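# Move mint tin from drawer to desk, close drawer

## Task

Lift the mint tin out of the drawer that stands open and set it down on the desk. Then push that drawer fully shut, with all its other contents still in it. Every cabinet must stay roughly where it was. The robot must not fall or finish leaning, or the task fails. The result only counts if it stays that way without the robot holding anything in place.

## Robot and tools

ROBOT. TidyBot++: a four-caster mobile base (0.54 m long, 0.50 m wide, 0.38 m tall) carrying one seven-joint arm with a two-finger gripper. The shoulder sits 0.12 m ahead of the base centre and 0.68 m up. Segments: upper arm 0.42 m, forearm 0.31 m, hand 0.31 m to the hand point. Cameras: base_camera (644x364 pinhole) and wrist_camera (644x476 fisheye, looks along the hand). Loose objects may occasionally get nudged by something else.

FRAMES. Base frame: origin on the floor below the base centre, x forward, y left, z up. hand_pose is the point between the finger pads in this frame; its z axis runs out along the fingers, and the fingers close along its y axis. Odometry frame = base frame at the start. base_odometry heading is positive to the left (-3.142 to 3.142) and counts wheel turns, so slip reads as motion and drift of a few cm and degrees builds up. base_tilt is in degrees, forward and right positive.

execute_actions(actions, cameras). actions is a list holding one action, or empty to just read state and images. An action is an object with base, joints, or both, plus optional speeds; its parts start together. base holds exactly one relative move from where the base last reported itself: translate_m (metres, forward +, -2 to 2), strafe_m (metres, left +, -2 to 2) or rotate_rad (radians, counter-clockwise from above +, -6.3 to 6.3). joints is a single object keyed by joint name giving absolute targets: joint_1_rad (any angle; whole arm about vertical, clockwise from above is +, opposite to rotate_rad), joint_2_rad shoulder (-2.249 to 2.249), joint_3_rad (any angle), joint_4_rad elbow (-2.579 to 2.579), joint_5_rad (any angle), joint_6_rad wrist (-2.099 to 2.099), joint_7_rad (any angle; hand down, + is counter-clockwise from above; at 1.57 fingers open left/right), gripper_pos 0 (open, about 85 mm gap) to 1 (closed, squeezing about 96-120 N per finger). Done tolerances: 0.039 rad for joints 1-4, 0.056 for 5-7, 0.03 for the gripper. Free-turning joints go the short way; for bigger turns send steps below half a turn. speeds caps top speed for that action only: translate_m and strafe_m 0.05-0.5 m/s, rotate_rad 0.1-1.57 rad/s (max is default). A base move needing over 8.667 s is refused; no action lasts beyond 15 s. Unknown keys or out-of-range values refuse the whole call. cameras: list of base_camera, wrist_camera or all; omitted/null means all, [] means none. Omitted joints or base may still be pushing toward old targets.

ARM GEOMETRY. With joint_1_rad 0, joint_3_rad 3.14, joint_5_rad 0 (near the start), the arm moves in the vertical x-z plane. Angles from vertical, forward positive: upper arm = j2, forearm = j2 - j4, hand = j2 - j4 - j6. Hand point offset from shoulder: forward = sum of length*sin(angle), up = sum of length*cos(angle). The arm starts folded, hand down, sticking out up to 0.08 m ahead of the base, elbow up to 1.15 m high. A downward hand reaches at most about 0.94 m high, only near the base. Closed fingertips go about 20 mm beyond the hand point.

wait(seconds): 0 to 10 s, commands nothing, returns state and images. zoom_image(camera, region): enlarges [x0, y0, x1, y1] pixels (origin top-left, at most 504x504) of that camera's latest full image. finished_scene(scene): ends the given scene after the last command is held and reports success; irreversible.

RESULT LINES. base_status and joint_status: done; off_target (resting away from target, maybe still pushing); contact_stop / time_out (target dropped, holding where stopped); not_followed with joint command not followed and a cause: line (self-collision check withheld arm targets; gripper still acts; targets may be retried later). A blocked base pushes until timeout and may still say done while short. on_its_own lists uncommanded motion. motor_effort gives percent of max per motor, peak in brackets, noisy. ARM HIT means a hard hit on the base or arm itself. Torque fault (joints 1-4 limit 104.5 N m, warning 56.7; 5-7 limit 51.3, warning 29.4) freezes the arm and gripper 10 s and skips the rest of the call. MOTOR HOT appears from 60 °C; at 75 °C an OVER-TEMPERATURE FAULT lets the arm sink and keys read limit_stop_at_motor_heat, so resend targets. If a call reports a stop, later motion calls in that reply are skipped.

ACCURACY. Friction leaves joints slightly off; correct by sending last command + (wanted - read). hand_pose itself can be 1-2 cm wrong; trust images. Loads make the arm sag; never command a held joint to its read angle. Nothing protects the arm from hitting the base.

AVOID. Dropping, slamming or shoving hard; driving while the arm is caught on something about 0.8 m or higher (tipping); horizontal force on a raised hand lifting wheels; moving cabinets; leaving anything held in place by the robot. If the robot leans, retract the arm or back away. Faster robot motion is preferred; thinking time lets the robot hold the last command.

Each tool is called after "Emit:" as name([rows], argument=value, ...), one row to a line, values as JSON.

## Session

Emit:
execute_actions([
  {"joints":{"joint_6_rad":-0.2,"joint_4_rad":-2.0,"joint_2_rad":-0.3}},
], cameras=["wrist_camera"])

Scene clock: 1.73 s.
base_odometry: x=+0.000 y=+0.000 heading=+0.000 (m, m, rad; odometry frame)
base_tilt: forward=+0.3 right=+0.0 (deg)
base_status: not commanded
joint_positions: joint_1_rad=-0.016 joint_2_rad=-0.314 joint_3_rad=+3.154 joint_4_rad=-2.010 joint_5_rad=-0.003 joint_6_rad=-0.225 joint_7_rad=+1.573 gripper_pos=+0.000
joint_status: all done
motor_effort: joint_1_rad=+0(1) joint_2_rad=-10(11) joint_3_rad=+1(1) joint_4_rad=+20(22) joint_5_rad=+0(0) joint_6_rad=+9(8) joint_7_rad=-1(1) (%)
hand_pose: x=+0.5934 y=+0.0029 z=+0.9363 quat_wxyz=(-0.003, +0.819, +0.001, +0.573) (m; base frame)
pictures: wrist_camera
Images, in order (width x height): wrist_camera 644x476.

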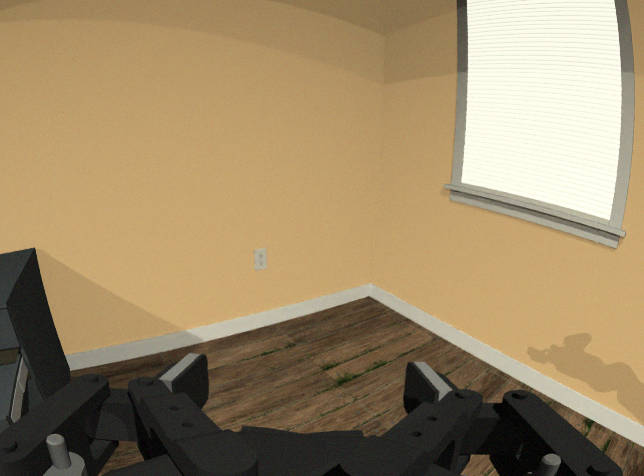

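Emit:
execute_actions([
  {"base":{"rotate_rad":1.3}},
], cameras=["wrist_camera"])

Scene clock: 3.97 s.
base_odometry: x=+0.000 y=+0.000 heading=+1.299 (m, m, rad; odometry frame)
base_tilt: forward=+0.3 right=+0.0 (deg)
base_status: done
joint_positions: joint_1_rad=-0.017 joint_2_rad=-0.309 joint_3_rad=+3.151 joint_4_rad=-2.010 joint_5_rad=-0.003 joint_6_rad=-0.225 joint_7_rad=+1.573 gripper_pos=+0.000
joint_status: not commanded
motor_effort: joint_1_rad=+0(2) joint_2_rad=-10(12) joint_3_rad=+0(2) joint_4_rad=+22(22) joint_5_rad=+0(1) joint_6_rad=+8(8) joint_7_rad=-1(0) (%)
hand_pose: x=+0.5948 y=+0.0049 z=+0.9337 quat_wxyz=(-0.004, +0.821, +0.003, +0.571) (m; base frame)
pictures: wrist_camera
Images, in order (width x height): wrist_camera 644x476.

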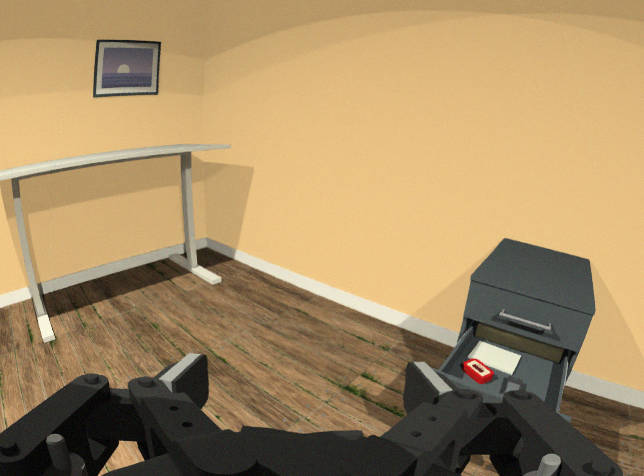

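Emit:
execute_actions([
  {"base":{"rotate_rad":-0.5},"joints":{"joint_2_rad":0.416,"joint_4_rad":-1.168,"joint_6_rad":-1.556}},
])

Scene clock: 9.00 s.
base_odometry: x=+0.000 y=+0.000 heading=+0.801 (m, m, rad; odometry frame)
base_tilt: forward=+0.3 right=+0.1 (deg)
base_status: done
joint_positions: joint_1_rad=-0.015 joint_2_rad=+0.409 joint_3_rad=+3.155 joint_4_rad=-1.183 joint_5_rad=-0.003 joint_6_rad=-1.527 joint_7_rad=+1.573 gripper_pos=+0.000
joint_status: all done
motor_effort: joint_1_rad=+0(2) joint_2_rad=-34(35) joint_3_rad=-1(2) joint_4_rad=+17(21) joint_5_rad=-1(1) joint_6_rad=+1(8) joint_7_rad=-1(1) (%)
hand_pose: x=+0.6077 y=+0.0036 z=+0.7499 quat_wxyz=(+0.001, +1.000, +0.002, +0.011) (m; base frame)
pictures: base_camera, wrist_camera
Images, in order (width x height): base_camera 644x364, wrist_camera 644x476.

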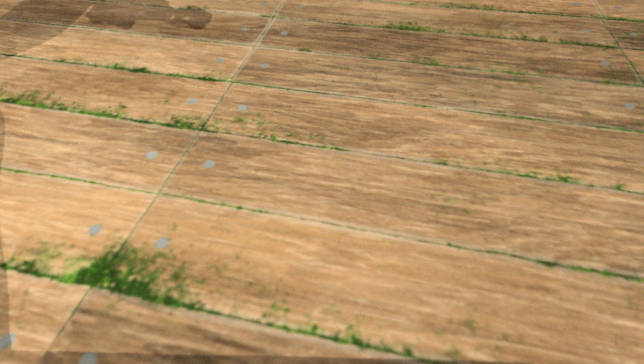

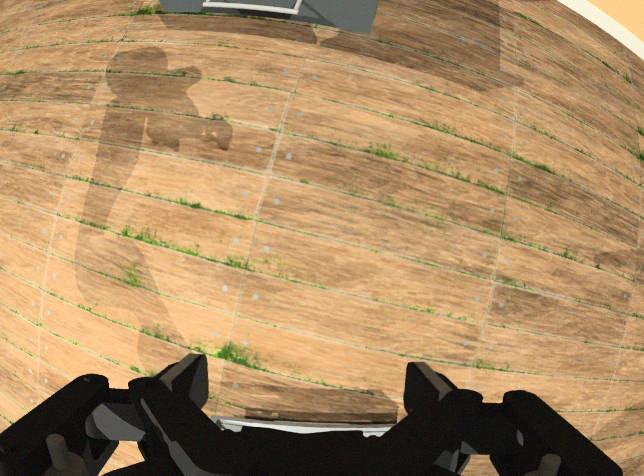

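Emit:
execute_actions([
  {"base":{"rotate_rad":-0.12}},
], cameras=[])

Emit:
execute_actions([
  {"base":{"translate_m":0.3}},
], cameras=["wrist_camera"])

Scene clock: 10.40 s.
base_odometry: x=+0.000 y=+0.000 heading=+0.682 (m, m, rad; odometry frame)
base_tilt: forward=+0.3 right=+0.1 (deg)
base_status: done
joint_positions: joint_1_rad=-0.011 joint_2_rad=+0.409 joint_3_rad=+3.159 joint_4_rad=-1.183 joint_5_rad=-0.003 joint_6_rad=-1.527 joint_7_rad=+1.573 gripper_pos=+0.000
joint_status: not commanded
motor_effort: joint_1_rad=+0(4) joint_2_rad=-33(34) joint_3_rad=+0(3) joint_4_rad=+16(17) joint_5_rad=-2(3) joint_6_rad=+1(1) joint_7_rad=-1(1) (%)
hand_pose: x=+0.6077 y=+0.0003 z=+0.7499 quat_wxyz=(+0.002, +1.000, -0.001, +0.011) (m; base frame)
pictures: none
No camera images: the call's "cameras" was empty. Leave "cameras" out to get every camera's image.

Scene clock: 12.30 s.
base_odometry: x=+0.233 y=+0.189 heading=+0.681 (m, m, rad; odometry frame)
base_tilt: forward=+0.3 right=+0.0 (deg)
base_status: done
joint_positions: joint_1_rad=-0.011 joint_2_rad=+0.417 joint_3_rad=+3.159 joint_4_rad=-1.179 joint_5_rad=-0.003 joint_6_rad=-1.530 joint_7_rad=+1.573 gripper_pos=+0.000
joint_status: not commanded
motor_effort: joint_1_rad=+0(1) joint_2_rad=-35(36) joint_3_rad=+0(1) joint_4_rad=+17(18) joint_5_rad=+0(1) joint_6_rad=+1(2) joint_7_rad=+0(1) (%)
hand_pose: x=+0.6086 y=+0.0003 z=+0.7475 quat_wxyz=(+0.002, +1.000, -0.001, +0.008) (m; base frame)
pictures: wrist_camera
Images, in order (width x height): wrist_camera 644x476.

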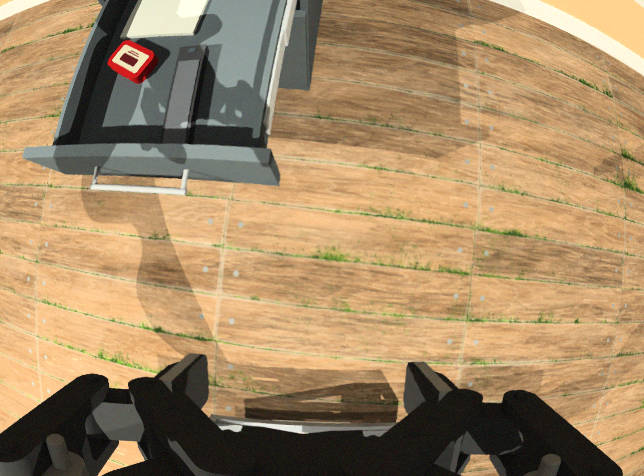

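Emit:
execute_actions([
  {"base":{"strafe_m":0.33}},
], cameras=[])

Emit:
execute_actions([
  {"base":{"translate_m":0.33}},
], cameras=["wrist_camera"])

Scene clock: 14.33 s.
base_odometry: x=+0.026 y=+0.445 heading=+0.681 (m, m, rad; odometry frame)
base_tilt: forward=+0.4 right=+0.0 (deg)
base_status: done
joint_positions: joint_1_rad=-0.020 joint_2_rad=+0.417 joint_3_rad=+3.156 joint_4_rad=-1.179 joint_5_rad=-0.003 joint_6_rad=-1.530 joint_7_rad=+1.573 gripper_pos=+0.000
joint_status: not commanded
motor_effort: joint_1_rad=+0(3) joint_2_rad=-33(35) joint_3_rad=-1(3) joint_4_rad=+17(17) joint_5_rad=+0(2) joint_6_rad=+1(1) joint_7_rad=-1(0) (%)
hand_pose: x=+0.6086 y=+0.0059 z=+0.7476 quat_wxyz=(+0.002, +1.000, +0.005, +0.008) (m; base frame)
pictures: none
No camera images: the call's "cameras" was empty. Leave "cameras" out to get every camera's image.

Scene clock: 16.23 s.
base_odometry: x=+0.282 y=+0.653 heading=+0.681 (m, m, rad; odometry frame)
base_tilt: forward=+0.4 right=+0.0 (deg)
base_status: done
joint_positions: joint_1_rad=-0.020 joint_2_rad=+0.419 joint_3_rad=+3.156 joint_4_rad=-1.178 joint_5_rad=-0.003 joint_6_rad=-1.532 joint_7_rad=+1.573 gripper_pos=+0.000
joint_status: not commanded
motor_effort: joint_1_rad=+1(0) joint_2_rad=-33(37) joint_3_rad=+1(2) joint_4_rad=+16(18) joint_5_rad=+0(1) joint_6_rad=+1(2) joint_7_rad=-1(1) (%)
hand_pose: x=+0.6087 y=+0.0059 z=+0.7465 quat_wxyz=(+0.002, +1.000, +0.005, +0.006) (m; base frame)
pictures: wrist_camera
Images, in order (width x height): wrist_camera 644x476.

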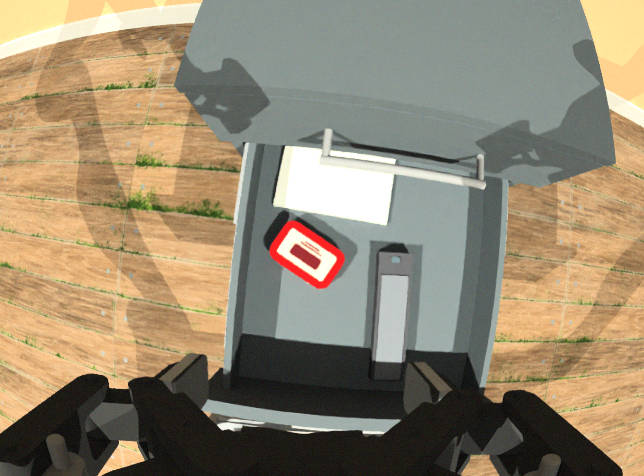

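Emit:
execute_actions([
  {"base":{"strafe_m":0.02},"joints":{"joint_7_rad":2.62}},
], cameras=[])

Emit:
execute_actions([
  {"base":{"translate_m":0.03},"joints":{"joint_2_rad":0.654,"joint_4_rad":-1.63,"joint_6_rad":-0.857}},
], cameras=["wrist_camera"])

Scene clock: 18.93 s.
base_odometry: x=+0.270 y=+0.669 heading=+0.681 (m, m, rad; odometry frame)
base_tilt: forward=+0.4 right=+0.0 (deg)
base_status: done
joint_positions: joint_1_rad=-0.021 joint_2_rad=+0.419 joint_3_rad=+3.155 joint_4_rad=-1.177 joint_5_rad=-0.003 joint_6_rad=-1.532 joint_7_rad=+2.602 gripper_pos=+0.000
joint_status: all done
motor_effort: joint_1_rad=+1(2) joint_2_rad=-34(36) joint_3_rad=+0(2) joint_4_rad=+16(17) joint_5_rad=+0(1) joint_6_rad=+1(1) joint_7_rad=+0(0) (%)
hand_pose: x=+0.6086 y=+0.0067 z=+0.7465 quat_wxyz=(+0.004, +0.868, +0.496, +0.005) (m; base frame)
pictures: none
No camera images: the call's "cameras" was empty. Leave "cameras" out to get every camera's image.

Scene clock: 20.60 s.
base_odometry: x=+0.293 y=+0.688 heading=+0.681 (m, m, rad; odometry frame)
base_tilt: forward=+0.3 right=+0.1 (deg)
base_status: done
joint_positions: joint_1_rad=-0.021 joint_2_rad=+0.652 joint_3_rad=+3.155 joint_4_rad=-1.620 joint_5_rad=-0.003 joint_6_rad=-0.886 joint_7_rad=+2.602 gripper_pos=+0.000
joint_status: all done
motor_effort: joint_1_rad=+1(0) joint_2_rad=-37(40) joint_3_rad=-1(1) joint_4_rad=+13(17) joint_5_rad=+0(1) joint_6_rad=+1(2) joint_7_rad=+0(1) (%)
hand_pose: x=+0.6098 y=+0.0055 z=+0.5023 quat_wxyz=(-0.001, +0.868, +0.496, -0.008) (m; base frame)
pictures: wrist_camera
Images, in order (width x height): wrist_camera 644x476.

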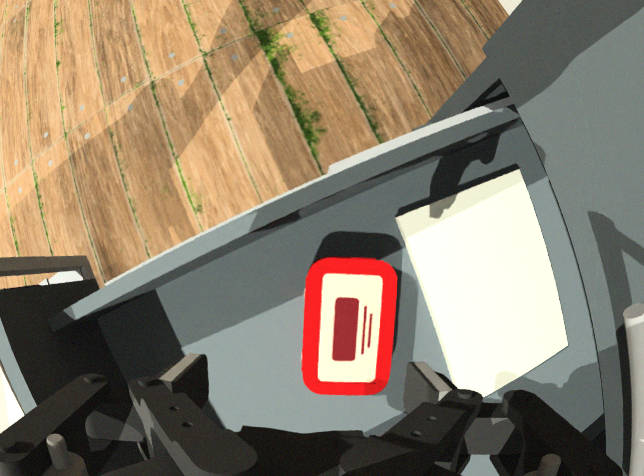

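Emit:
execute_actions([
  {"base":{"strafe_m":-0.012},"joints":{"joint_2_rad":0.80,"joint_4_rad":-1.62,"joint_6_rad":-0.725}},
], cameras=["wrist_camera"])

Scene clock: 22.00 s.
base_odometry: x=+0.300 y=+0.679 heading=+0.682 (m, m, rad; odometry frame)
base_tilt: forward=+0.4 right=+0.0 (deg)
base_status: done
joint_positions: joint_1_rad=-0.015 joint_2_rad=+0.803 joint_3_rad=+3.155 joint_4_rad=-1.620 joint_5_rad=-0.003 joint_6_rad=-0.754 joint_7_rad=+2.602 gripper_pos=+0.000
joint_status: all done
motor_effort: joint_1_rad=+1(4) joint_2_rad=-40(43) joint_3_rad=-1(2) joint_4_rad=+11(13) joint_5_rad=+0(1) joint_6_rad=+1(1) joint_7_rad=-1(1) (%)
hand_pose: x=+0.6178 y=+0.0023 z=+0.4262 quat_wxyz=(-0.005, +0.869, +0.494, -0.017) (m; base frame)
pictures: wrist_camera
Images, in order (width x height): wrist_camera 644x476.

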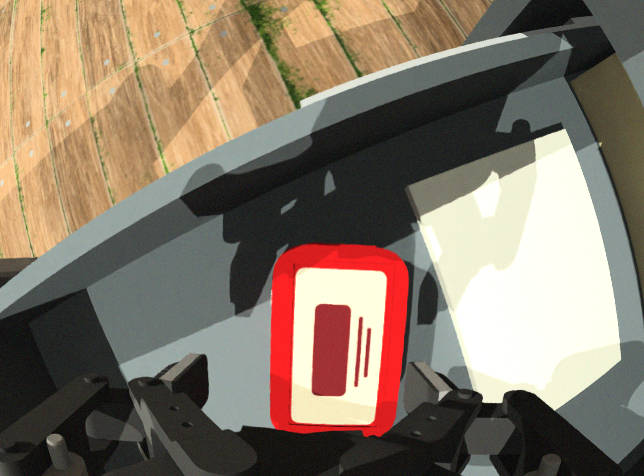

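Emit:
execute_actions([
  {"base":{"translate_m":0.01}},
], cameras=[])

Emit:
execute_actions([
  {"joints":{"joint_2_rad":0.85,"joint_4_rad":-1.62,"joint_6_rad":-0.69}},
], cameras=["wrist_camera"])

Scene clock: 22.87 s.
base_odometry: x=+0.308 y=+0.685 heading=+0.681 (m, m, rad; odometry frame)
base_tilt: forward=+0.2 right=+0.1 (deg)
base_status: done
joint_positions: joint_1_rad=-0.015 joint_2_rad=+0.803 joint_3_rad=+3.155 joint_4_rad=-1.619 joint_5_rad=-0.003 joint_6_rad=-0.753 joint_7_rad=+2.602 gripper_pos=+0.000
joint_status: not commanded
motor_effort: joint_1_rad=+1(4) joint_2_rad=-39(43) joint_3_rad=+0(1) joint_4_rad=+11(13) joint_5_rad=+0(1) joint_6_rad=+1(0) joint_7_rad=+0(1) (%)
hand_pose: x=+0.6184 y=+0.0024 z=+0.4263 quat_wxyz=(-0.005, +0.869, +0.494, -0.017) (m; base frame)
pictures: none
No camera images: the call's "cameras" was empty. Leave "cameras" out to get every camera's image.

Scene clock: 23.70 s.
base_odometry: x=+0.308 y=+0.685 heading=+0.681 (m, m, rad; odometry frame)
base_tilt: forward=+0.3 right=+0.0 (deg)
base_status: not commanded
joint_positions: joint_1_rad=-0.015 joint_2_rad=+0.843 joint_3_rad=+3.155 joint_4_rad=-1.619 joint_5_rad=-0.003 joint_6_rad=-0.719 joint_7_rad=+2.602 gripper_pos=+0.000
joint_status: all done
motor_effort: joint_1_rad=+0(0) joint_2_rad=-41(43) joint_3_rad=-1(1) joint_4_rad=+11(11) joint_5_rad=+0(1) joint_6_rad=+0(1) joint_7_rad=-1(1) (%)
hand_pose: x=+0.6182 y=+0.0023 z=+0.4058 quat_wxyz=(-0.006, +0.869, +0.494, -0.020) (m; base frame)
pictures: wrist_camera
Images, in order (width x height): wrist_camera 644x476.

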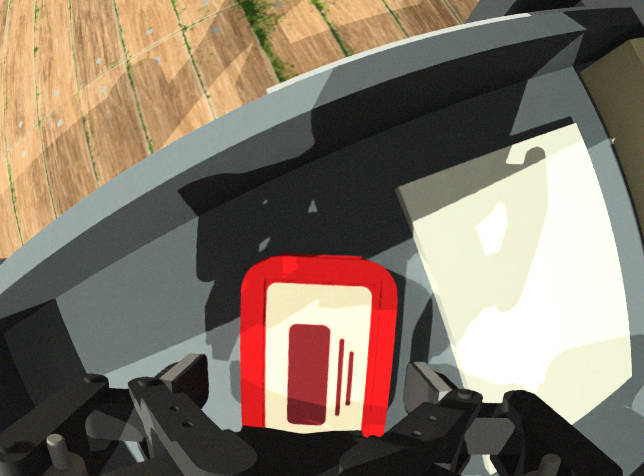

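Matches the earlier grasp view. Close.

Emit:
execute_actions([
  {"joints":{"gripper_pos":1}},
], cameras=[])

Scene clock: 24.93 s.
base_odometry: x=+0.308 y=+0.685 heading=+0.681 (m, m, rad; odometry frame)
base_tilt: forward=+0.4 right=+0.0 (deg)
base_status: not commanded
joint_positions: joint_1_rad=-0.015 joint_2_rad=+0.841 joint_3_rad=+3.155 joint_4_rad=-1.619 joint_5_rad=-0.003 joint_6_rad=-0.718 joint_7_rad=+2.602 gripper_pos=+0.367
joint_status: gripper_pos off_target (ended at +0.367, target +1.000)
motor_effort: joint_1_rad=+0(1) joint_2_rad=-37(42) joint_3_rad=+0(1) joint_4_rad=+8(12) joint_5_rad=-1(1) joint_6_rad=+0(5) joint_7_rad=+0(0) (%)
hand_pose: x=+0.6192 y=+0.0023 z=+0.4069 quat_wxyz=(-0.005, +0.869, +0.495, -0.018) (m; base frame)
pictures: none
No camera images: the call's "cameras" was empty. Leave "cameras" out to get every camera's image.

Emit:
execute_actions([
  {"joints":{"joint_2_rad":0.505,"joint_4_rad":-1.455,"joint_6_rad":-1.2}},
], cameras=[])

Emit:
execute_actions([
  {"joints":{"joint_2_rad":0.227,"joint_4_rad":-0.944,"joint_6_rad":-1.97}},
], cameras=[])

Scene clock: 26.87 s.
base_odometry: x=+0.308 y=+0.685 heading=+0.681 (m, m, rad; odometry frame)
base_tilt: forward=+0.4 right=+0.1 (deg)
base_status: not commanded
joint_positions: joint_1_rad=-0.015 joint_2_rad=+0.505 joint_3_rad=+3.155 joint_4_rad=-1.466 joint_5_rad=-0.003 joint_6_rad=-1.173 joint_7_rad=+2.602 gripper_pos=+0.367
joint_status: all done
motor_effort: joint_1_rad=+0(0) joint_2_rad=-36(46) joint_3_rad=-1(0) joint_4_rad=+16(16) joint_5_rad=+0(1) joint_6_rad=+1(1) joint_7_rad=-1(1) (%)
hand_pose: x=+0.6113 y=+0.0035 z=+0.6159 quat_wxyz=(+0.001, +0.870, +0.494, -0.002) (m; base frame)
pictures: none
No camera images: the call's "cameras" was empty. Leave "cameras" out to get every camera's image.

Scene clock: 28.57 s.
base_odometry: x=+0.308 y=+0.685 heading=+0.681 (m, m, rad; odometry frame)
base_tilt: forward=+0.4 right=+0.0 (deg)
base_status: not commanded
joint_positions: joint_1_rad=-0.015 joint_2_rad=+0.228 joint_3_rad=+3.155 joint_4_rad=-0.956 joint_5_rad=-0.003 joint_6_rad=-1.944 joint_7_rad=+2.602 gripper_pos=+0.367
joint_status: all done
motor_effort: joint_1_rad=+1(0) joint_2_rad=-25(39) joint_3_rad=-1(1) joint_4_rad=+15(18) joint_5_rad=-1(1) joint_6_rad=+1(2) joint_7_rad=-1(1) (%)
hand_pose: x=+0.5094 y=+0.0037 z=+0.8990 quat_wxyz=(+0.004, +0.869, +0.494, +0.006) (m; base frame)
pictures: none
No camera images: the call's "cameras" was empty. Leave "cameras" out to get every camera's image.

Emit:
execute_actions([
  {"base":{"rotate_rad":1.571}},
])

Scene clock: 31.37 s.
base_odometry: x=+0.308 y=+0.685 heading=+2.251 (m, m, rad; odometry frame)
base_tilt: forward=+0.4 right=+0.0 (deg)
base_status: done
joint_positions: joint_1_rad=-0.022 joint_2_rad=+0.234 joint_3_rad=+3.152 joint_4_rad=-0.956 joint_5_rad=-0.003 joint_6_rad=-1.944 joint_7_rad=+2.602 gripper_pos=+0.367
joint_status: not commanded
motor_effort: joint_1_rad=+1(3) joint_2_rad=-26(30) joint_3_rad=+0(2) joint_4_rad=+16(16) joint_5_rad=+0(2) joint_6_rad=+1(0) joint_7_rad=-1(0) (%)
hand_pose: x=+0.5108 y=+0.0073 z=+0.8964 quat_wxyz=(+0.002, +0.867, +0.498, +0.003) (m; base frame)
pictures: base_camera, wrist_camera
Images, in order (width x height): base_camera 644x364, wrist_camera 644x476.

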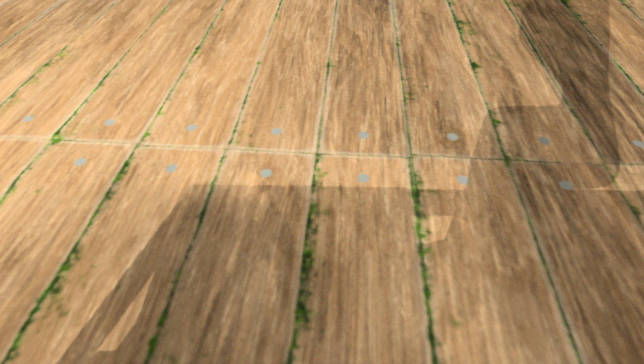

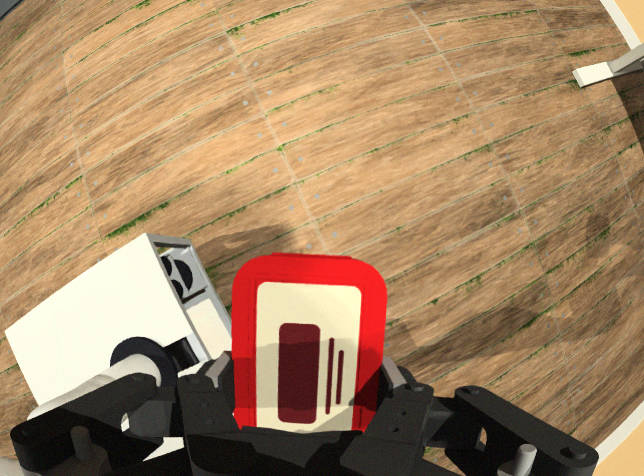

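Emit:
execute_actions([
  {"base":{"translate_m":0.7}},
])

Scene clock: 34.27 s.
base_odometry: x=-0.133 y=+1.229 heading=+2.252 (m, m, rad; odometry frame)
base_tilt: forward=+0.3 right=+0.0 (deg)
base_status: done
joint_positions: joint_1_rad=-0.022 joint_2_rad=+0.233 joint_3_rad=+3.152 joint_4_rad=-0.956 joint_5_rad=-0.003 joint_6_rad=-1.945 joint_7_rad=+2.602 gripper_pos=+0.367
joint_status: not commanded
motor_effort: joint_1_rad=+0(1) joint_2_rad=-26(30) joint_3_rad=-1(1) joint_4_rad=+16(17) joint_5_rad=+0(1) joint_6_rad=+1(2) joint_7_rad=-1(0) (%)
hand_pose: x=+0.5104 y=+0.0073 z=+0.8969 quat_wxyz=(+0.002, +0.867, +0.498, +0.003) (m; base frame)
pictures: base_camera, wrist_camera
Images, in order (width x height): base_camera 644x364, wrist_camera 644x476.

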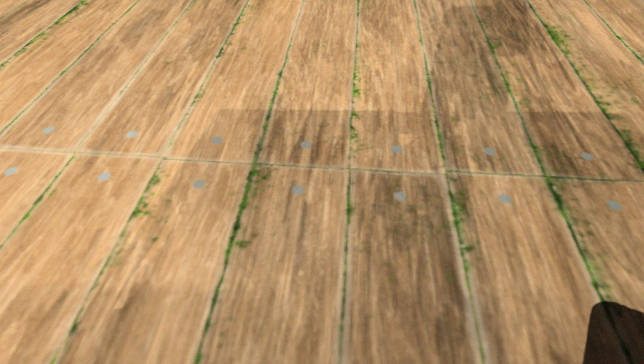

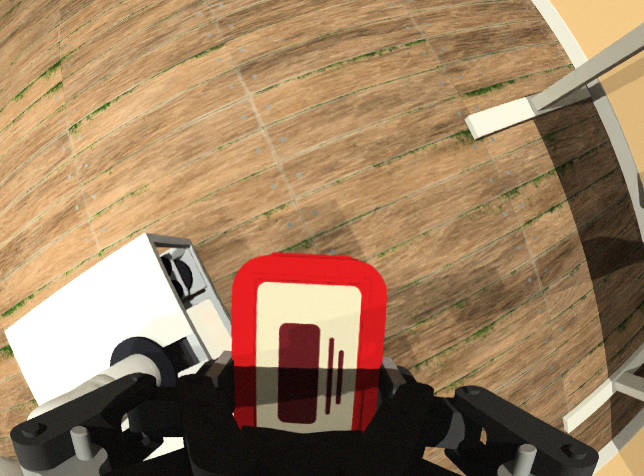

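Emit:
execute_actions([
  {"joints":{"joint_7_rad":1.57,"joint_6_rad":-0.8}},
], cameras=["wrist_camera"])

Scene clock: 35.97 s.
base_odometry: x=-0.133 y=+1.229 heading=+2.252 (m, m, rad; odometry frame)
base_tilt: forward=+0.4 right=+0.0 (deg)
base_status: not commanded
joint_positions: joint_1_rad=-0.022 joint_2_rad=+0.233 joint_3_rad=+3.152 joint_4_rad=-0.953 joint_5_rad=-0.003 joint_6_rad=-0.815 joint_7_rad=+1.592 gripper_pos=+0.367
joint_status: all done
motor_effort: joint_1_rad=+0(1) joint_2_rad=-31(32) joint_3_rad=+0(0) joint_4_rad=+21(21) joint_5_rad=+0(2) joint_6_rad=+9(9) joint_7_rad=+0(0) (%)
hand_pose: x=+0.7904 y=+0.0109 z=+1.0799 quat_wxyz=(+0.002, +0.841, +0.014, +0.540) (m; base frame)
pictures: wrist_camera
Images, in order (width x height): wrist_camera 644x476.

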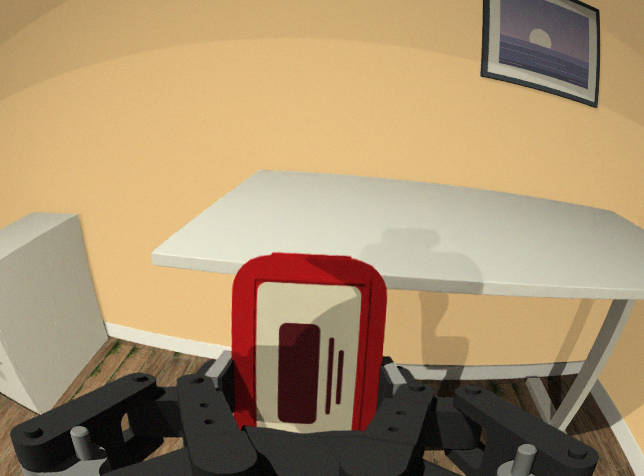

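Emit:
execute_actions([
  {"joints":{"joint_2_rad":0.08,"joint_4_rad":-0.80,"joint_6_rad":-1.5}},
], cameras=[])

Emit:
execute_actions([
  {"base":{"translate_m":0.6},"speeds":{"translate_m":0.3}},
])

Scene clock: 37.93 s.
base_odometry: x=-0.133 y=+1.229 heading=+2.252 (m, m, rad; odometry frame)
base_tilt: forward=+0.3 right=+0.1 (deg)
base_status: not commanded
joint_positions: joint_1_rad=-0.022 joint_2_rad=+0.078 joint_3_rad=+3.152 joint_4_rad=-0.812 joint_5_rad=-0.003 joint_6_rad=-1.488 joint_7_rad=+1.592 gripper_pos=+0.367
joint_status: all done
motor_effort: joint_1_rad=+0(0) joint_2_rad=-21(35) joint_3_rad=-1(1) joint_4_rad=+17(22) joint_5_rad=+0(0) joint_6_rad=+7(10) joint_7_rad=+0(0) (%)
hand_pose: x=+0.6113 y=+0.0082 z=+1.0745 quat_wxyz=(+0.001, +0.928, +0.016, +0.373) (m; base frame)
pictures: none
No camera images: the call's "cameras" was empty. Leave "cameras" out to get every camera's image.

Scene clock: 40.80 s.
base_odometry: x=-0.512 y=+1.694 heading=+2.253 (m, m, rad; odometry frame)
base_tilt: forward=+0.4 right=+0.1 (deg)
base_status: done
joint_positions: joint_1_rad=-0.022 joint_2_rad=+0.086 joint_3_rad=+3.152 joint_4_rad=-0.812 joint_5_rad=-0.003 joint_6_rad=-1.488 joint_7_rad=+1.592 gripper_pos=+0.367
joint_status: not commanded
motor_effort: joint_1_rad=+0(1) joint_2_rad=-22(25) joint_3_rad=+0(1) joint_4_rad=+17(18) joint_5_rad=-1(1) joint_6_rad=+7(8) joint_7_rad=-1(0) (%)
hand_pose: x=+0.6147 y=+0.0083 z=+1.0703 quat_wxyz=(+0.001, +0.929, +0.016, +0.369) (m; base frame)
pictures: base_camera, wrist_camera
Images, in order (width x height): base_camera 644x364, wrist_camera 644x476.

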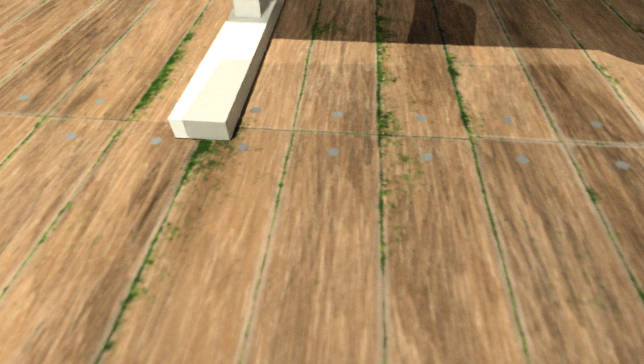

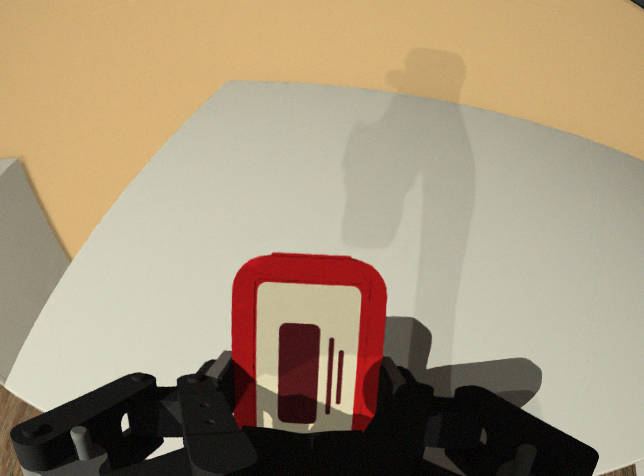

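Emit:
execute_actions([
  {"base":{"translate_m":0.12}},
], cameras=[])

Emit:
execute_actions([
  {"joints":{"joint_2_rad":0.146,"joint_4_rad":-0.842,"joint_6_rad":-1.61}},
], cameras=["wrist_camera"])

Scene clock: 42.43 s.
base_odometry: x=-0.588 y=+1.788 heading=+2.254 (m, m, rad; odometry frame)
base_tilt: forward=+0.4 right=+0.0 (deg)
base_status: done
joint_positions: joint_1_rad=-0.022 joint_2_rad=+0.091 joint_3_rad=+3.152 joint_4_rad=-0.812 joint_5_rad=-0.003 joint_6_rad=-1.488 joint_7_rad=+1.592 gripper_pos=+0.367
joint_status: not commanded
motor_effort: joint_1_rad=+1(1) joint_2_rad=-22(26) joint_3_rad=+0(0) joint_4_rad=+17(18) joint_5_rad=+0(0) joint_6_rad=+7(8) joint_7_rad=-1(1) (%)
hand_pose: x=+0.6165 y=+0.0084 z=+1.0680 quat_wxyz=(+0.001, +0.930, +0.016, +0.367) (m; base frame)
pictures: none
No camera images: the call's "cameras" was empty. Leave "cameras" out to get every camera's image.

Scene clock: 43.40 s.
base_odometry: x=-0.588 y=+1.788 heading=+2.254 (m, m, rad; odometry frame)
base_tilt: forward=+0.3 right=+0.0 (deg)
base_status: not commanded
joint_positions: joint_1_rad=-0.022 joint_2_rad=+0.149 joint_3_rad=+3.152 joint_4_rad=-0.837 joint_5_rad=-0.003 joint_6_rad=-1.588 joint_7_rad=+1.592 gripper_pos=+0.367
joint_status: all done
motor_effort: joint_1_rad=+0(0) joint_2_rad=-25(27) joint_3_rad=+1(0) joint_4_rad=+17(19) joint_5_rad=+0(1) joint_6_rad=+5(7) joint_7_rad=-1(1) (%)
hand_pose: x=+0.6109 y=+0.0085 z=+1.0088 quat_wxyz=(+0.001, +0.960, +0.016, +0.280) (m; base frame)
pictures: wrist_camera
Images, in order (width x height): wrist_camera 644x476.

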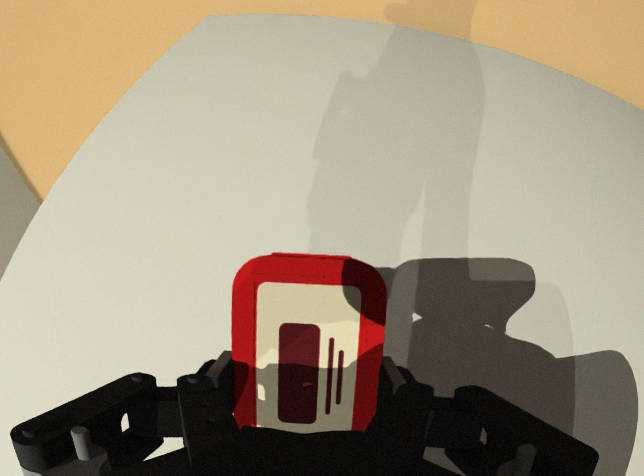

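Emit:
execute_actions([
  {"joints":{"joint_2_rad":0.22,"joint_4_rad":-0.86,"joint_6_rad":-1.62}},
], cameras=["wrist_camera"])

Scene clock: 58.57 s.
base_odometry: x=-0.588 y=+1.788 heading=+2.254 (m, m, rad; odometry frame)
base_tilt: forward=+0.3 right=+0.1 (deg)
base_status: not commanded
joint_positions: joint_1_rad=-0.022 joint_2_rad=+0.199 joint_3_rad=+3.152 joint_4_rad=-0.843 joint_5_rad=-0.003 joint_6_rad=-1.591 joint_7_rad=+1.592 gripper_pos=+0.367
joint_status: all done
motor_effort: joint_1_rad=+1(1) joint_2_rad=-22(27) joint_3_rad=+0(0) joint_4_rad=+15(16) joint_5_rad=-1(0) joint_6_rad=+5(5) joint_7_rad=+0(0) (%)
hand_pose: x=+0.6254 y=+0.0088 z=+0.9807 quat_wxyz=(+0.001, +0.968, +0.016, +0.251) (m; base frame)
pictures: wrist_camera
Images, in order (width x height): wrist_camera 644x476.

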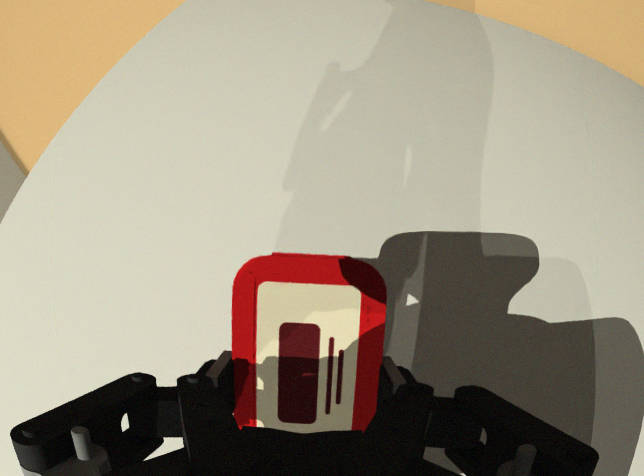

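Action stalled and effort dropped: likely contact. Release.

Emit:
execute_actions([
  {"joints":{"joint_2_rad":0.199,"joint_4_rad":-0.843,"joint_6_rad":-1.591,"gripper_pos":0}},
], cameras=[])

Emit:
execute_actions([
  {"joints":{"joint_2_rad":0.0,"joint_4_rad":-0.8,"joint_6_rad":-1.7}},
], cameras=["wrist_camera"])

Scene clock: 59.87 s.
base_odometry: x=-0.588 y=+1.788 heading=+2.254 (m, m, rad; odometry frame)
base_tilt: forward=+0.3 right=+0.1 (deg)
base_status: not commanded
joint_positions: joint_1_rad=-0.022 joint_2_rad=+0.198 joint_3_rad=+3.152 joint_4_rad=-0.845 joint_5_rad=-0.003 joint_6_rad=-1.590 joint_7_rad=+1.592 gripper_pos=+0.000
joint_status: all done
motor_effort: joint_1_rad=+0(1) joint_2_rad=-26(28) joint_3_rad=+0(0) joint_4_rad=+17(18) joint_5_rad=+0(0) joint_6_rad=+5(6) joint_7_rad=-1(0) (%)
hand_pose: x=+0.6251 y=+0.0088 z=+0.9805 quat_wxyz=(+0.001, +0.968, +0.016, +0.251) (m; base frame)
pictures: none
No camera images: the call's "cameras" was empty. Leave "cameras" out to get every camera's image.

Scene clock: 61.40 s.
base_odometry: x=-0.588 y=+1.788 heading=+2.254 (m, m, rad; odometry frame)
base_tilt: forward=+0.3 right=+0.1 (deg)
base_status: not commanded
joint_positions: joint_1_rad=-0.022 joint_2_rad=-0.007 joint_3_rad=+3.152 joint_4_rad=-0.806 joint_5_rad=-0.003 joint_6_rad=-1.671 joint_7_rad=+1.592 gripper_pos=+0.000
joint_status: all done
motor_effort: joint_1_rad=+0(0) joint_2_rad=-15(28) joint_3_rad=+0(0) joint_4_rad=+15(18) joint_5_rad=+0(0) joint_6_rad=+6(7) joint_7_rad=+0(1) (%)
hand_pose: x=+0.5351 y=+0.0070 z=+1.0782 quat_wxyz=(+0.000, +0.944, +0.016, +0.330) (m; base frame)
pictures: wrist_camera
Images, in order (width x height): wrist_camera 644x476.

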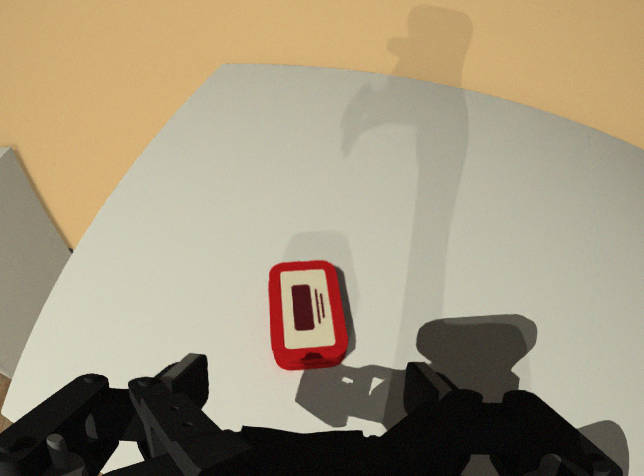

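Emit:
execute_actions([
  {"base":{"translate_m":-1.42}},
], cameras=[])

Emit:
execute_actions([
  {"base":{"rotate_rad":-1.571}},
], cameras=[])

Emit:
execute_actions([
  {"base":{"translate_m":-0.22},"joints":{"joint_2_rad":0.895,"joint_4_rad":-1.91,"joint_6_rad":-0.335,"gripper_pos":1}},
], cameras=[])

Emit:
execute_actions([
  {"base":{"strafe_m":-0.1}},
])

Scene clock: 66.17 s.
base_odometry: x=+0.310 y=+0.687 heading=+2.255 (m, m, rad; odometry frame)
base_tilt: forward=+0.3 right=+0.0 (deg)
base_status: done
joint_positions: joint_1_rad=-0.022 joint_2_rad=-0.003 joint_3_rad=+3.152 joint_4_rad=-0.806 joint_5_rad=-0.003 joint_6_rad=-1.672 joint_7_rad=+1.592 gripper_pos=+0.000
joint_status: not commanded
motor_effort: joint_1_rad=+0(1) joint_2_rad=-16(20) joint_3_rad=+0(2) joint_4_rad=+15(16) joint_5_rad=+0(2) joint_6_rad=+6(6) joint_7_rad=+0(1) (%)
hand_pose: x=+0.5365 y=+0.0069 z=+1.0761 quat_wxyz=(+0.000, +0.945, +0.016, +0.327) (m; base frame)
pictures: none
No camera images: the call's "cameras" was empty. Leave "cameras" out to get every camera's image.

Scene clock: 68.50 s.
base_odometry: x=+0.310 y=+0.687 heading=+0.685 (m, m, rad; odometry frame)
base_tilt: forward=+0.3 right=+0.0 (deg)
base_status: done
joint_positions: joint_1_rad=-0.017 joint_2_rad=+0.002 joint_3_rad=+3.154 joint_4_rad=-0.806 joint_5_rad=-0.003 joint_6_rad=-1.672 joint_7_rad=+1.592 gripper_pos=+0.000
joint_status: not commanded
motor_effort: joint_1_rad=+0(2) joint_2_rad=-16(19) joint_3_rad=+0(2) joint_4_rad=+16(16) joint_5_rad=+0(1) joint_6_rad=+6(6) joint_7_rad=-1(1) (%)
hand_pose: x=+0.5385 y=+0.0042 z=+1.0741 quat_wxyz=(+0.001, +0.946, +0.013, +0.325) (m; base frame)
pictures: none
No camera images: the call's "cameras" was empty. Leave "cameras" out to get every camera's image.

Scene clock: 70.93 s.
base_odometry: x=+0.139 y=+0.548 heading=+0.684 (m, m, rad; odometry frame)
base_tilt: forward=+0.4 right=+0.0 (deg)
base_status: done
joint_positions: joint_1_rad=-0.015 joint_2_rad=+0.678 joint_3_rad=+3.154 joint_4_rad=-1.806 joint_5_rad=-0.004 joint_6_rad=-0.318 joint_7_rad=+1.591 gripper_pos=+0.999
joint_status: joint_2_rad off_target (ended at +0.678, target +0.895); joint_4_rad off_target (ended at -1.806, target -1.910); the others done
motor_effort: joint_1_rad=-2(3) joint_2_rad=+2(42) joint_3_rad=-1(3) joint_4_rad=-4(17) joint_5_rad=+0(1) joint_6_rad=-4(10) joint_7_rad=+0(0) (%)
hand_pose: x=+0.6788 y=+0.0035 z=+0.4669 quat_wxyz=(+0.004, +0.986, +0.012, +0.169) (m; base frame)
pictures: none
No camera images: the call's "cameras" was empty. Leave "cameras" out to get every camera's image.

Scene clock: 72.17 s.
base_odometry: x=+0.203 y=+0.470 heading=+0.684 (m, m, rad; odometry frame)
base_tilt: forward=+0.3 right=+0.1 (deg)
base_status: done
joint_positions: joint_1_rad=-0.061 joint_2_rad=+0.683 joint_3_rad=+3.096 joint_4_rad=-1.812 joint_5_rad=-0.009 joint_6_rad=-0.297 joint_7_rad=+1.591 gripper_pos=+0.999
joint_status: not commanded
motor_effort: joint_1_rad=+7(11) joint_2_rad=+4(5) joint_3_rad=+10(11) joint_4_rad=-6(7) joint_5_rad=+3(5) joint_6_rad=-5(7) joint_7_rad=+1(1) (%)
hand_pose: x=+0.6770 y=+0.0623 z=+0.4658 quat_wxyz=(-0.023, +0.983, +0.051, +0.174) (m; base frame)
pictures: base_camera, wrist_camera
Images, in order (width x height): base_camera 644x364, wrist_camera 644x476.

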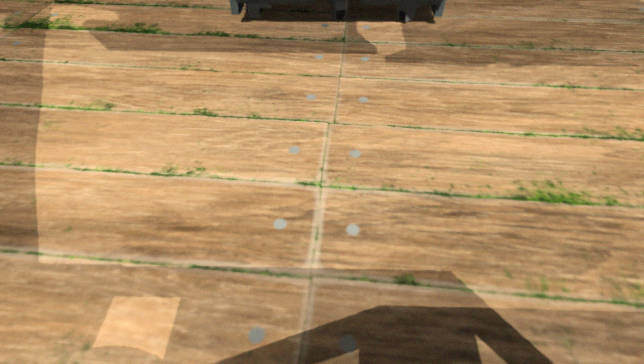

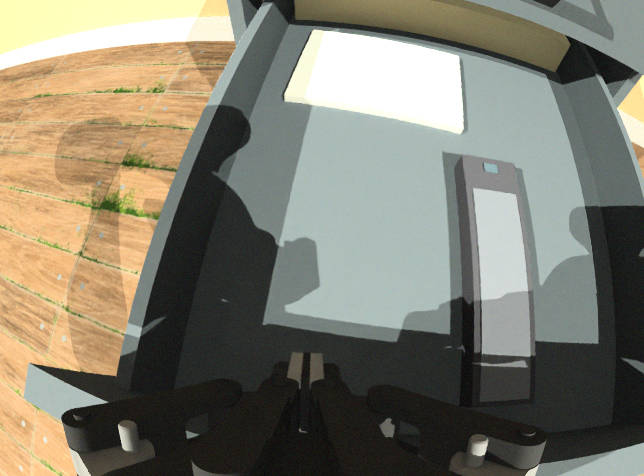

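Emit:
execute_actions([
  {"joints":{"joint_1_rad":-0.015,"joint_3_rad":3.154,"joint_2_rad":0.551,"joint_4_rad":-1.846,"joint_6_rad":-0.745}},
], cameras=[])

Emit:
execute_actions([
  {"joints":{"joint_2_rad":0.895,"joint_4_rad":-1.91,"joint_6_rad":-0.335}},
])

Scene clock: 73.87 s.
base_odometry: x=+0.203 y=+0.470 heading=+0.684 (m, m, rad; odometry frame)
base_tilt: forward=+0.4 right=+0.1 (deg)
base_status: not commanded
joint_positions: joint_1_rad=-0.025 joint_2_rad=+0.557 joint_3_rad=+3.145 joint_4_rad=-1.809 joint_5_rad=-0.010 joint_6_rad=-0.657 joint_7_rad=+1.591 gripper_pos=+0.999
joint_status: joint_6_rad off_target (ended at -0.657, target -0.745); the others done
motor_effort: joint_1_rad=+0(10) joint_2_rad=-33(36) joint_3_rad=-1(9) joint_4_rad=+4(6) joint_5_rad=-1(4) joint_6_rad=-7(14) joint_7_rad=+0(2) (%)
hand_pose: x=+0.5982 y=+0.0135 z=+0.5054 quat_wxyz=(-0.003, +0.998, +0.017, +0.059) (m; base frame)
pictures: none
No camera images: the call's "cameras" was empty. Leave "cameras" out to get every camera's image.

Scene clock: 75.37 s.
base_odometry: x=+0.203 y=+0.471 heading=+0.684 (m, m, rad; odometry frame)
base_tilt: forward=+0.3 right=+0.0 (deg)
base_status: not commanded
joint_positions: joint_1_rad=-0.021 joint_2_rad=+0.662 joint_3_rad=+3.146 joint_4_rad=-1.818 joint_5_rad=-0.010 joint_6_rad=-0.298 joint_7_rad=+1.591 gripper_pos=+0.999
joint_status: joint_2_rad off_target (ended at +0.662, target +0.895); joint_4_rad off_target (ended at -1.818, target -1.910); the others done
motor_effort: joint_1_rad=-1(1) joint_2_rad=+4(33) joint_3_rad=-1(2) joint_4_rad=-6(8) joint_5_rad=-1(2) joint_6_rad=-5(8) joint_7_rad=-1(1) (%)
hand_pose: x=+0.6816 y=+0.0119 z=+0.4749 quat_wxyz=(-0.001, +0.983, +0.014, +0.181) (m; base frame)
pictures: base_camera, wrist_camera
Images, in order (width x height): base_camera 644x364, wrist_camera 644x476.

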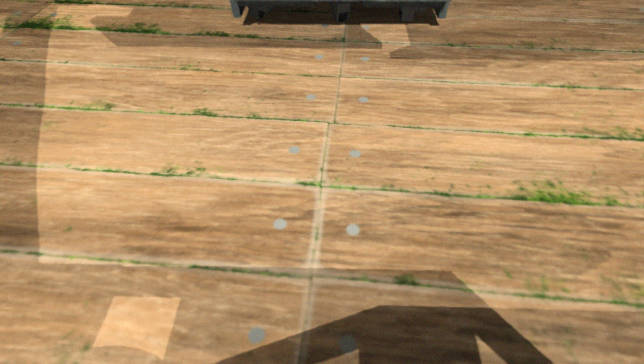

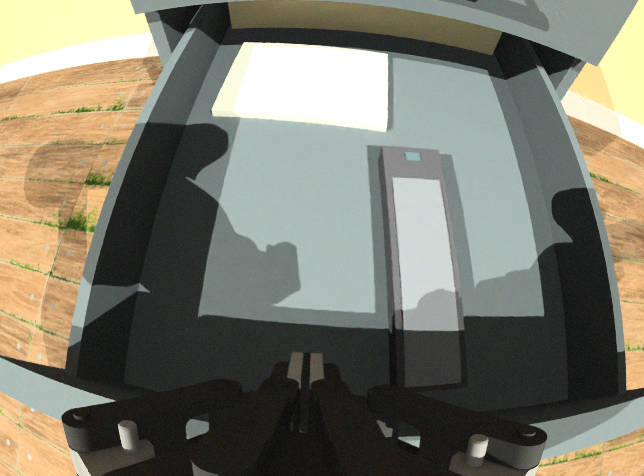

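Emit:
execute_actions([
  {"joints":{"joint_2_rad":0.416,"joint_4_rad":-1.168,"joint_6_rad":-1.556}},
], cameras=[])

Emit:
execute_actions([
  {"base":{"translate_m":-0.25}},
], cameras=[])

Emit:
execute_actions([
  {"joints":{"joint_2_rad":0.551,"joint_4_rad":-1.846,"joint_6_rad":-0.745}},
], cameras=[])

Emit:
execute_actions([
  {"joints":{"joint_2_rad":0.895,"joint_4_rad":-1.91,"joint_6_rad":-0.335}},
])

Scene clock: 77.63 s.
base_odometry: x=+0.203 y=+0.471 heading=+0.684 (m, m, rad; odometry frame)
base_tilt: forward=+0.4 right=+0.0 (deg)
base_status: not commanded
joint_positions: joint_1_rad=-0.021 joint_2_rad=+0.413 joint_3_rad=+3.146 joint_4_rad=-1.179 joint_5_rad=-0.010 joint_6_rad=-1.529 joint_7_rad=+1.591 gripper_pos=+0.999
joint_status: all done
motor_effort: joint_1_rad=+0(2) joint_2_rad=-34(45) joint_3_rad=+0(2) joint_4_rad=+17(17) joint_5_rad=-1(2) joint_6_rad=+1(6) joint_7_rad=-1(1) (%)
hand_pose: x=+0.6086 y=+0.0130 z=+0.7494 quat_wxyz=(-0.004, +1.000, +0.018, +0.011) (m; base frame)
pictures: none
No camera images: the call's "cameras" was empty. Leave "cameras" out to get every camera's image.

Scene clock: 79.40 s.
base_odometry: x=+0.009 y=+0.312 heading=+0.685 (m, m, rad; odometry frame)
base_tilt: forward=+0.3 right=+0.1 (deg)
base_status: done
joint_positions: joint_1_rad=-0.021 joint_2_rad=+0.411 joint_3_rad=+3.146 joint_4_rad=-1.178 joint_5_rad=-0.010 joint_6_rad=-1.531 joint_7_rad=+1.591 gripper_pos=+0.999
joint_status: not commanded
motor_effort: joint_1_rad=+0(2) joint_2_rad=-33(37) joint_3_rad=+0(1) joint_4_rad=+16(17) joint_5_rad=+0(1) joint_6_rad=+1(2) joint_7_rad=-1(1) (%)
hand_pose: x=+0.6082 y=+0.0129 z=+0.7505 quat_wxyz=(-0.004, +1.000, +0.018, +0.011) (m; base frame)
pictures: none
No camera images: the call's "cameras" was empty. Leave "cameras" out to get every camera's image.

Scene clock: 81.33 s.
base_odometry: x=+0.009 y=+0.312 heading=+0.685 (m, m, rad; odometry frame)
base_tilt: forward=+0.3 right=+0.0 (deg)
base_status: not commanded
joint_positions: joint_1_rad=-0.021 joint_2_rad=+0.537 joint_3_rad=+3.146 joint_4_rad=-1.833 joint_5_rad=-0.010 joint_6_rad=-0.775 joint_7_rad=+1.591 gripper_pos=+0.999
joint_status: all done
motor_effort: joint_1_rad=+0(0) joint_2_rad=-33(36) joint_3_rad=+0(1) joint_4_rad=+13(17) joint_5_rad=+0(0) joint_6_rad=+1(1) joint_7_rad=+0(0) (%)
hand_pose: x=+0.5525 y=+0.0106 z=+0.5067 quat_wxyz=(-0.002, +1.000, +0.015, -0.002) (m; base frame)
pictures: none
No camera images: the call's "cameras" was empty. Leave "cameras" out to get every camera's image.

Scene clock: 82.80 s.
base_odometry: x=+0.009 y=+0.312 heading=+0.685 (m, m, rad; odometry frame)
base_tilt: forward=+0.4 right=+0.1 (deg)
base_status: not commanded
joint_positions: joint_1_rad=-0.021 joint_2_rad=+0.895 joint_3_rad=+3.146 joint_4_rad=-1.898 joint_5_rad=-0.010 joint_6_rad=-0.365 joint_7_rad=+1.591 gripper_pos=+0.999
joint_status: all done
motor_effort: joint_1_rad=+1(0) joint_2_rad=-37(40) joint_3_rad=+0(1) joint_4_rad=+6(12) joint_5_rad=+0(1) joint_6_rad=+1(0) joint_7_rad=+0(0) (%)
hand_pose: x=+0.5498 y=+0.0091 z=+0.3383 quat_wxyz=(+0.000, +1.000, +0.014, -0.008) (m; base frame)
pictures: base_camera, wrist_camera
Images, in order (width x height): base_camera 644x364, wrist_camera 644x476.

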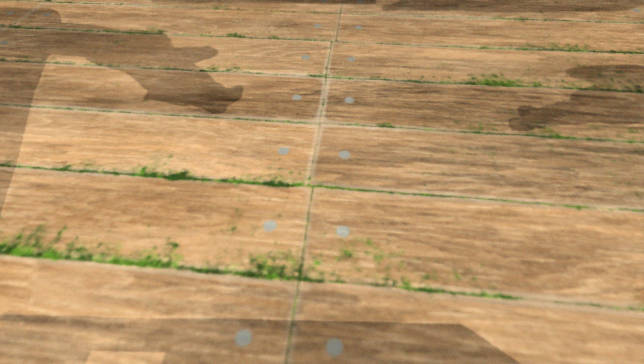

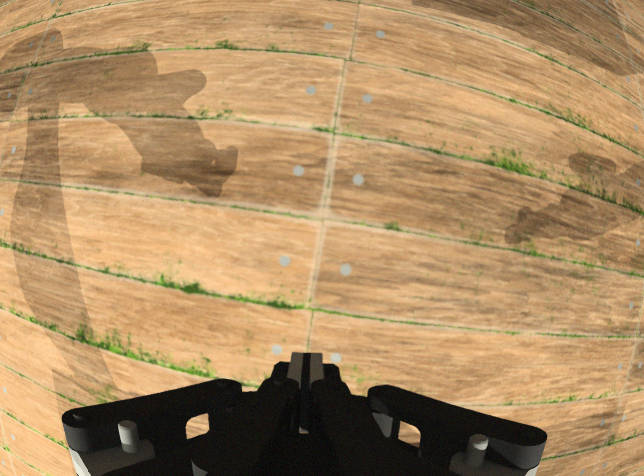

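Emit:
execute_actions([
  {"base":{"translate_m":0.6},"speeds":{"translate_m":0.15}},
])

Scene clock: 87.57 s.
base_odometry: x=+0.474 y=+0.691 heading=+0.684 (m, m, rad; odometry frame)
base_tilt: forward=+0.4 right=+0.0 (deg)
base_status: done
joint_positions: joint_1_rad=-0.021 joint_2_rad=+0.900 joint_3_rad=+3.147 joint_4_rad=-1.962 joint_5_rad=-0.010 joint_6_rad=-0.365 joint_7_rad=+1.591 gripper_pos=+0.999
joint_status: not commanded
motor_effort: joint_1_rad=+1(2) joint_2_rad=-38(40) joint_3_rad=-1(2) joint_4_rad=+15(21) joint_5_rad=+0(0) joint_6_rad=+3(7) joint_7_rad=+0(1) (%)
hand_pose: x=+0.5091 y=+0.0078 z=+0.3312 quat_wxyz=(+0.000, +0.999, +0.014, -0.042) (m; base frame)
pictures: base_camera, wrist_camera
Images, in order (width x height): base_camera 644x364, wrist_camera 644x476.

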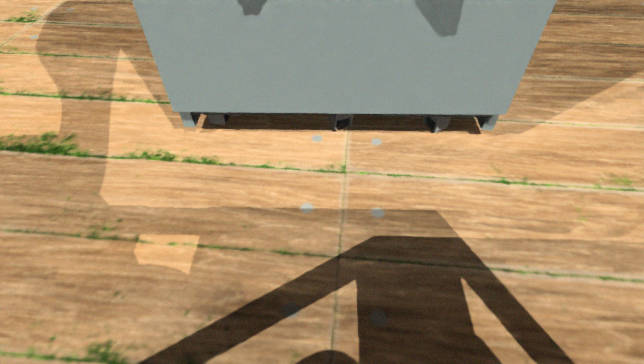

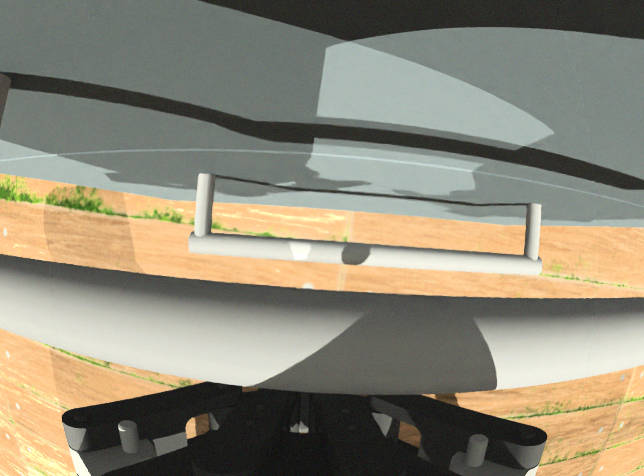

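Emit:
execute_actions([
  {"base":{"translate_m":0.04},"speeds":{"translate_m":0.05}},
], cameras=[])

Emit:
execute_actions([
  {"base":{"translate_m":-0.6},"joints":{"joint_2_rad":-0.3,"joint_4_rad":-2.0,"joint_6_rad":-0.6}},
], cameras=["wrist_camera"])

Scene clock: 89.13 s.
base_odometry: x=+0.504 y=+0.716 heading=+0.684 (m, m, rad; odometry frame)
base_tilt: forward=+0.3 right=+0.0 (deg)
base_status: done
joint_positions: joint_1_rad=-0.031 joint_2_rad=+0.912 joint_3_rad=+3.141 joint_4_rad=-2.048 joint_5_rad=-0.010 joint_6_rad=-0.365 joint_7_rad=+1.591 gripper_pos=+0.999
joint_status: not commanded
motor_effort: joint_1_rad=+6(6) joint_2_rad=-37(41) joint_3_rad=+4(5) joint_4_rad=+28(32) joint_5_rad=-1(2) joint_6_rad=+6(8) joint_7_rad=+0(0) (%)
hand_pose: x=+0.4517 y=+0.0132 z=+0.3240 quat_wxyz=(-0.001, +0.996, +0.021, -0.091) (m; base frame)
pictures: none
No camera images: the call's "cameras" was empty. Leave "cameras" out to get every camera's image.

Scene clock: 91.83 s.
TORQUE WARNING: joint_2_rad reached its warning level (56.7 N m).
base_odometry: x=+0.040 y=+0.337 heading=+0.685 (m, m, rad; odometry frame)
base_tilt: forward=+0.3 right=+0.0 (deg)
base_status: done
joint_positions: joint_1_rad=-0.022 joint_2_rad=-0.304 joint_3_rad=+3.155 joint_4_rad=-1.985 joint_5_rad=-0.010 joint_6_rad=-0.571 joint_7_rad=+1.590 gripper_pos=+0.999
joint_status: all done
motor_effort: joint_1_rad=+1(5) joint_2_rad=-10(100) joint_3_rad=+0(8) joint_4_rad=+21(26) joint_5_rad=-1(2) joint_6_rad=+7(7) joint_7_rad=+0(2) (%)
hand_pose: x=+0.5475 y=+0.0062 z=+0.8527 quat_wxyz=(-0.004, +0.903, +0.009, +0.430) (m; base frame)
pictures: wrist_camera
Images, in order (width x height): wrist_camera 644x476.

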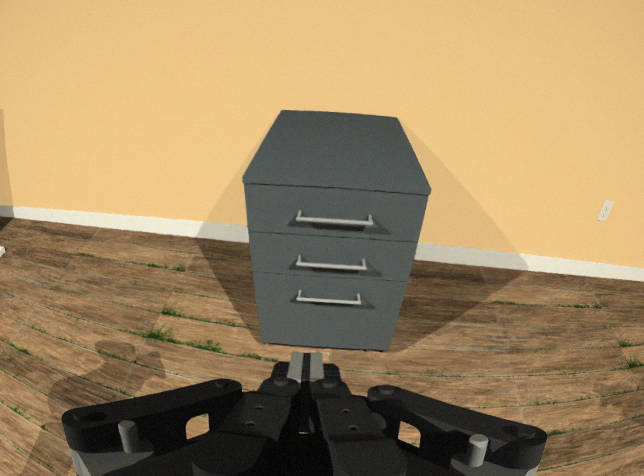

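Emit:
finished_scene(scene=2)

The scene is finished: the task was done.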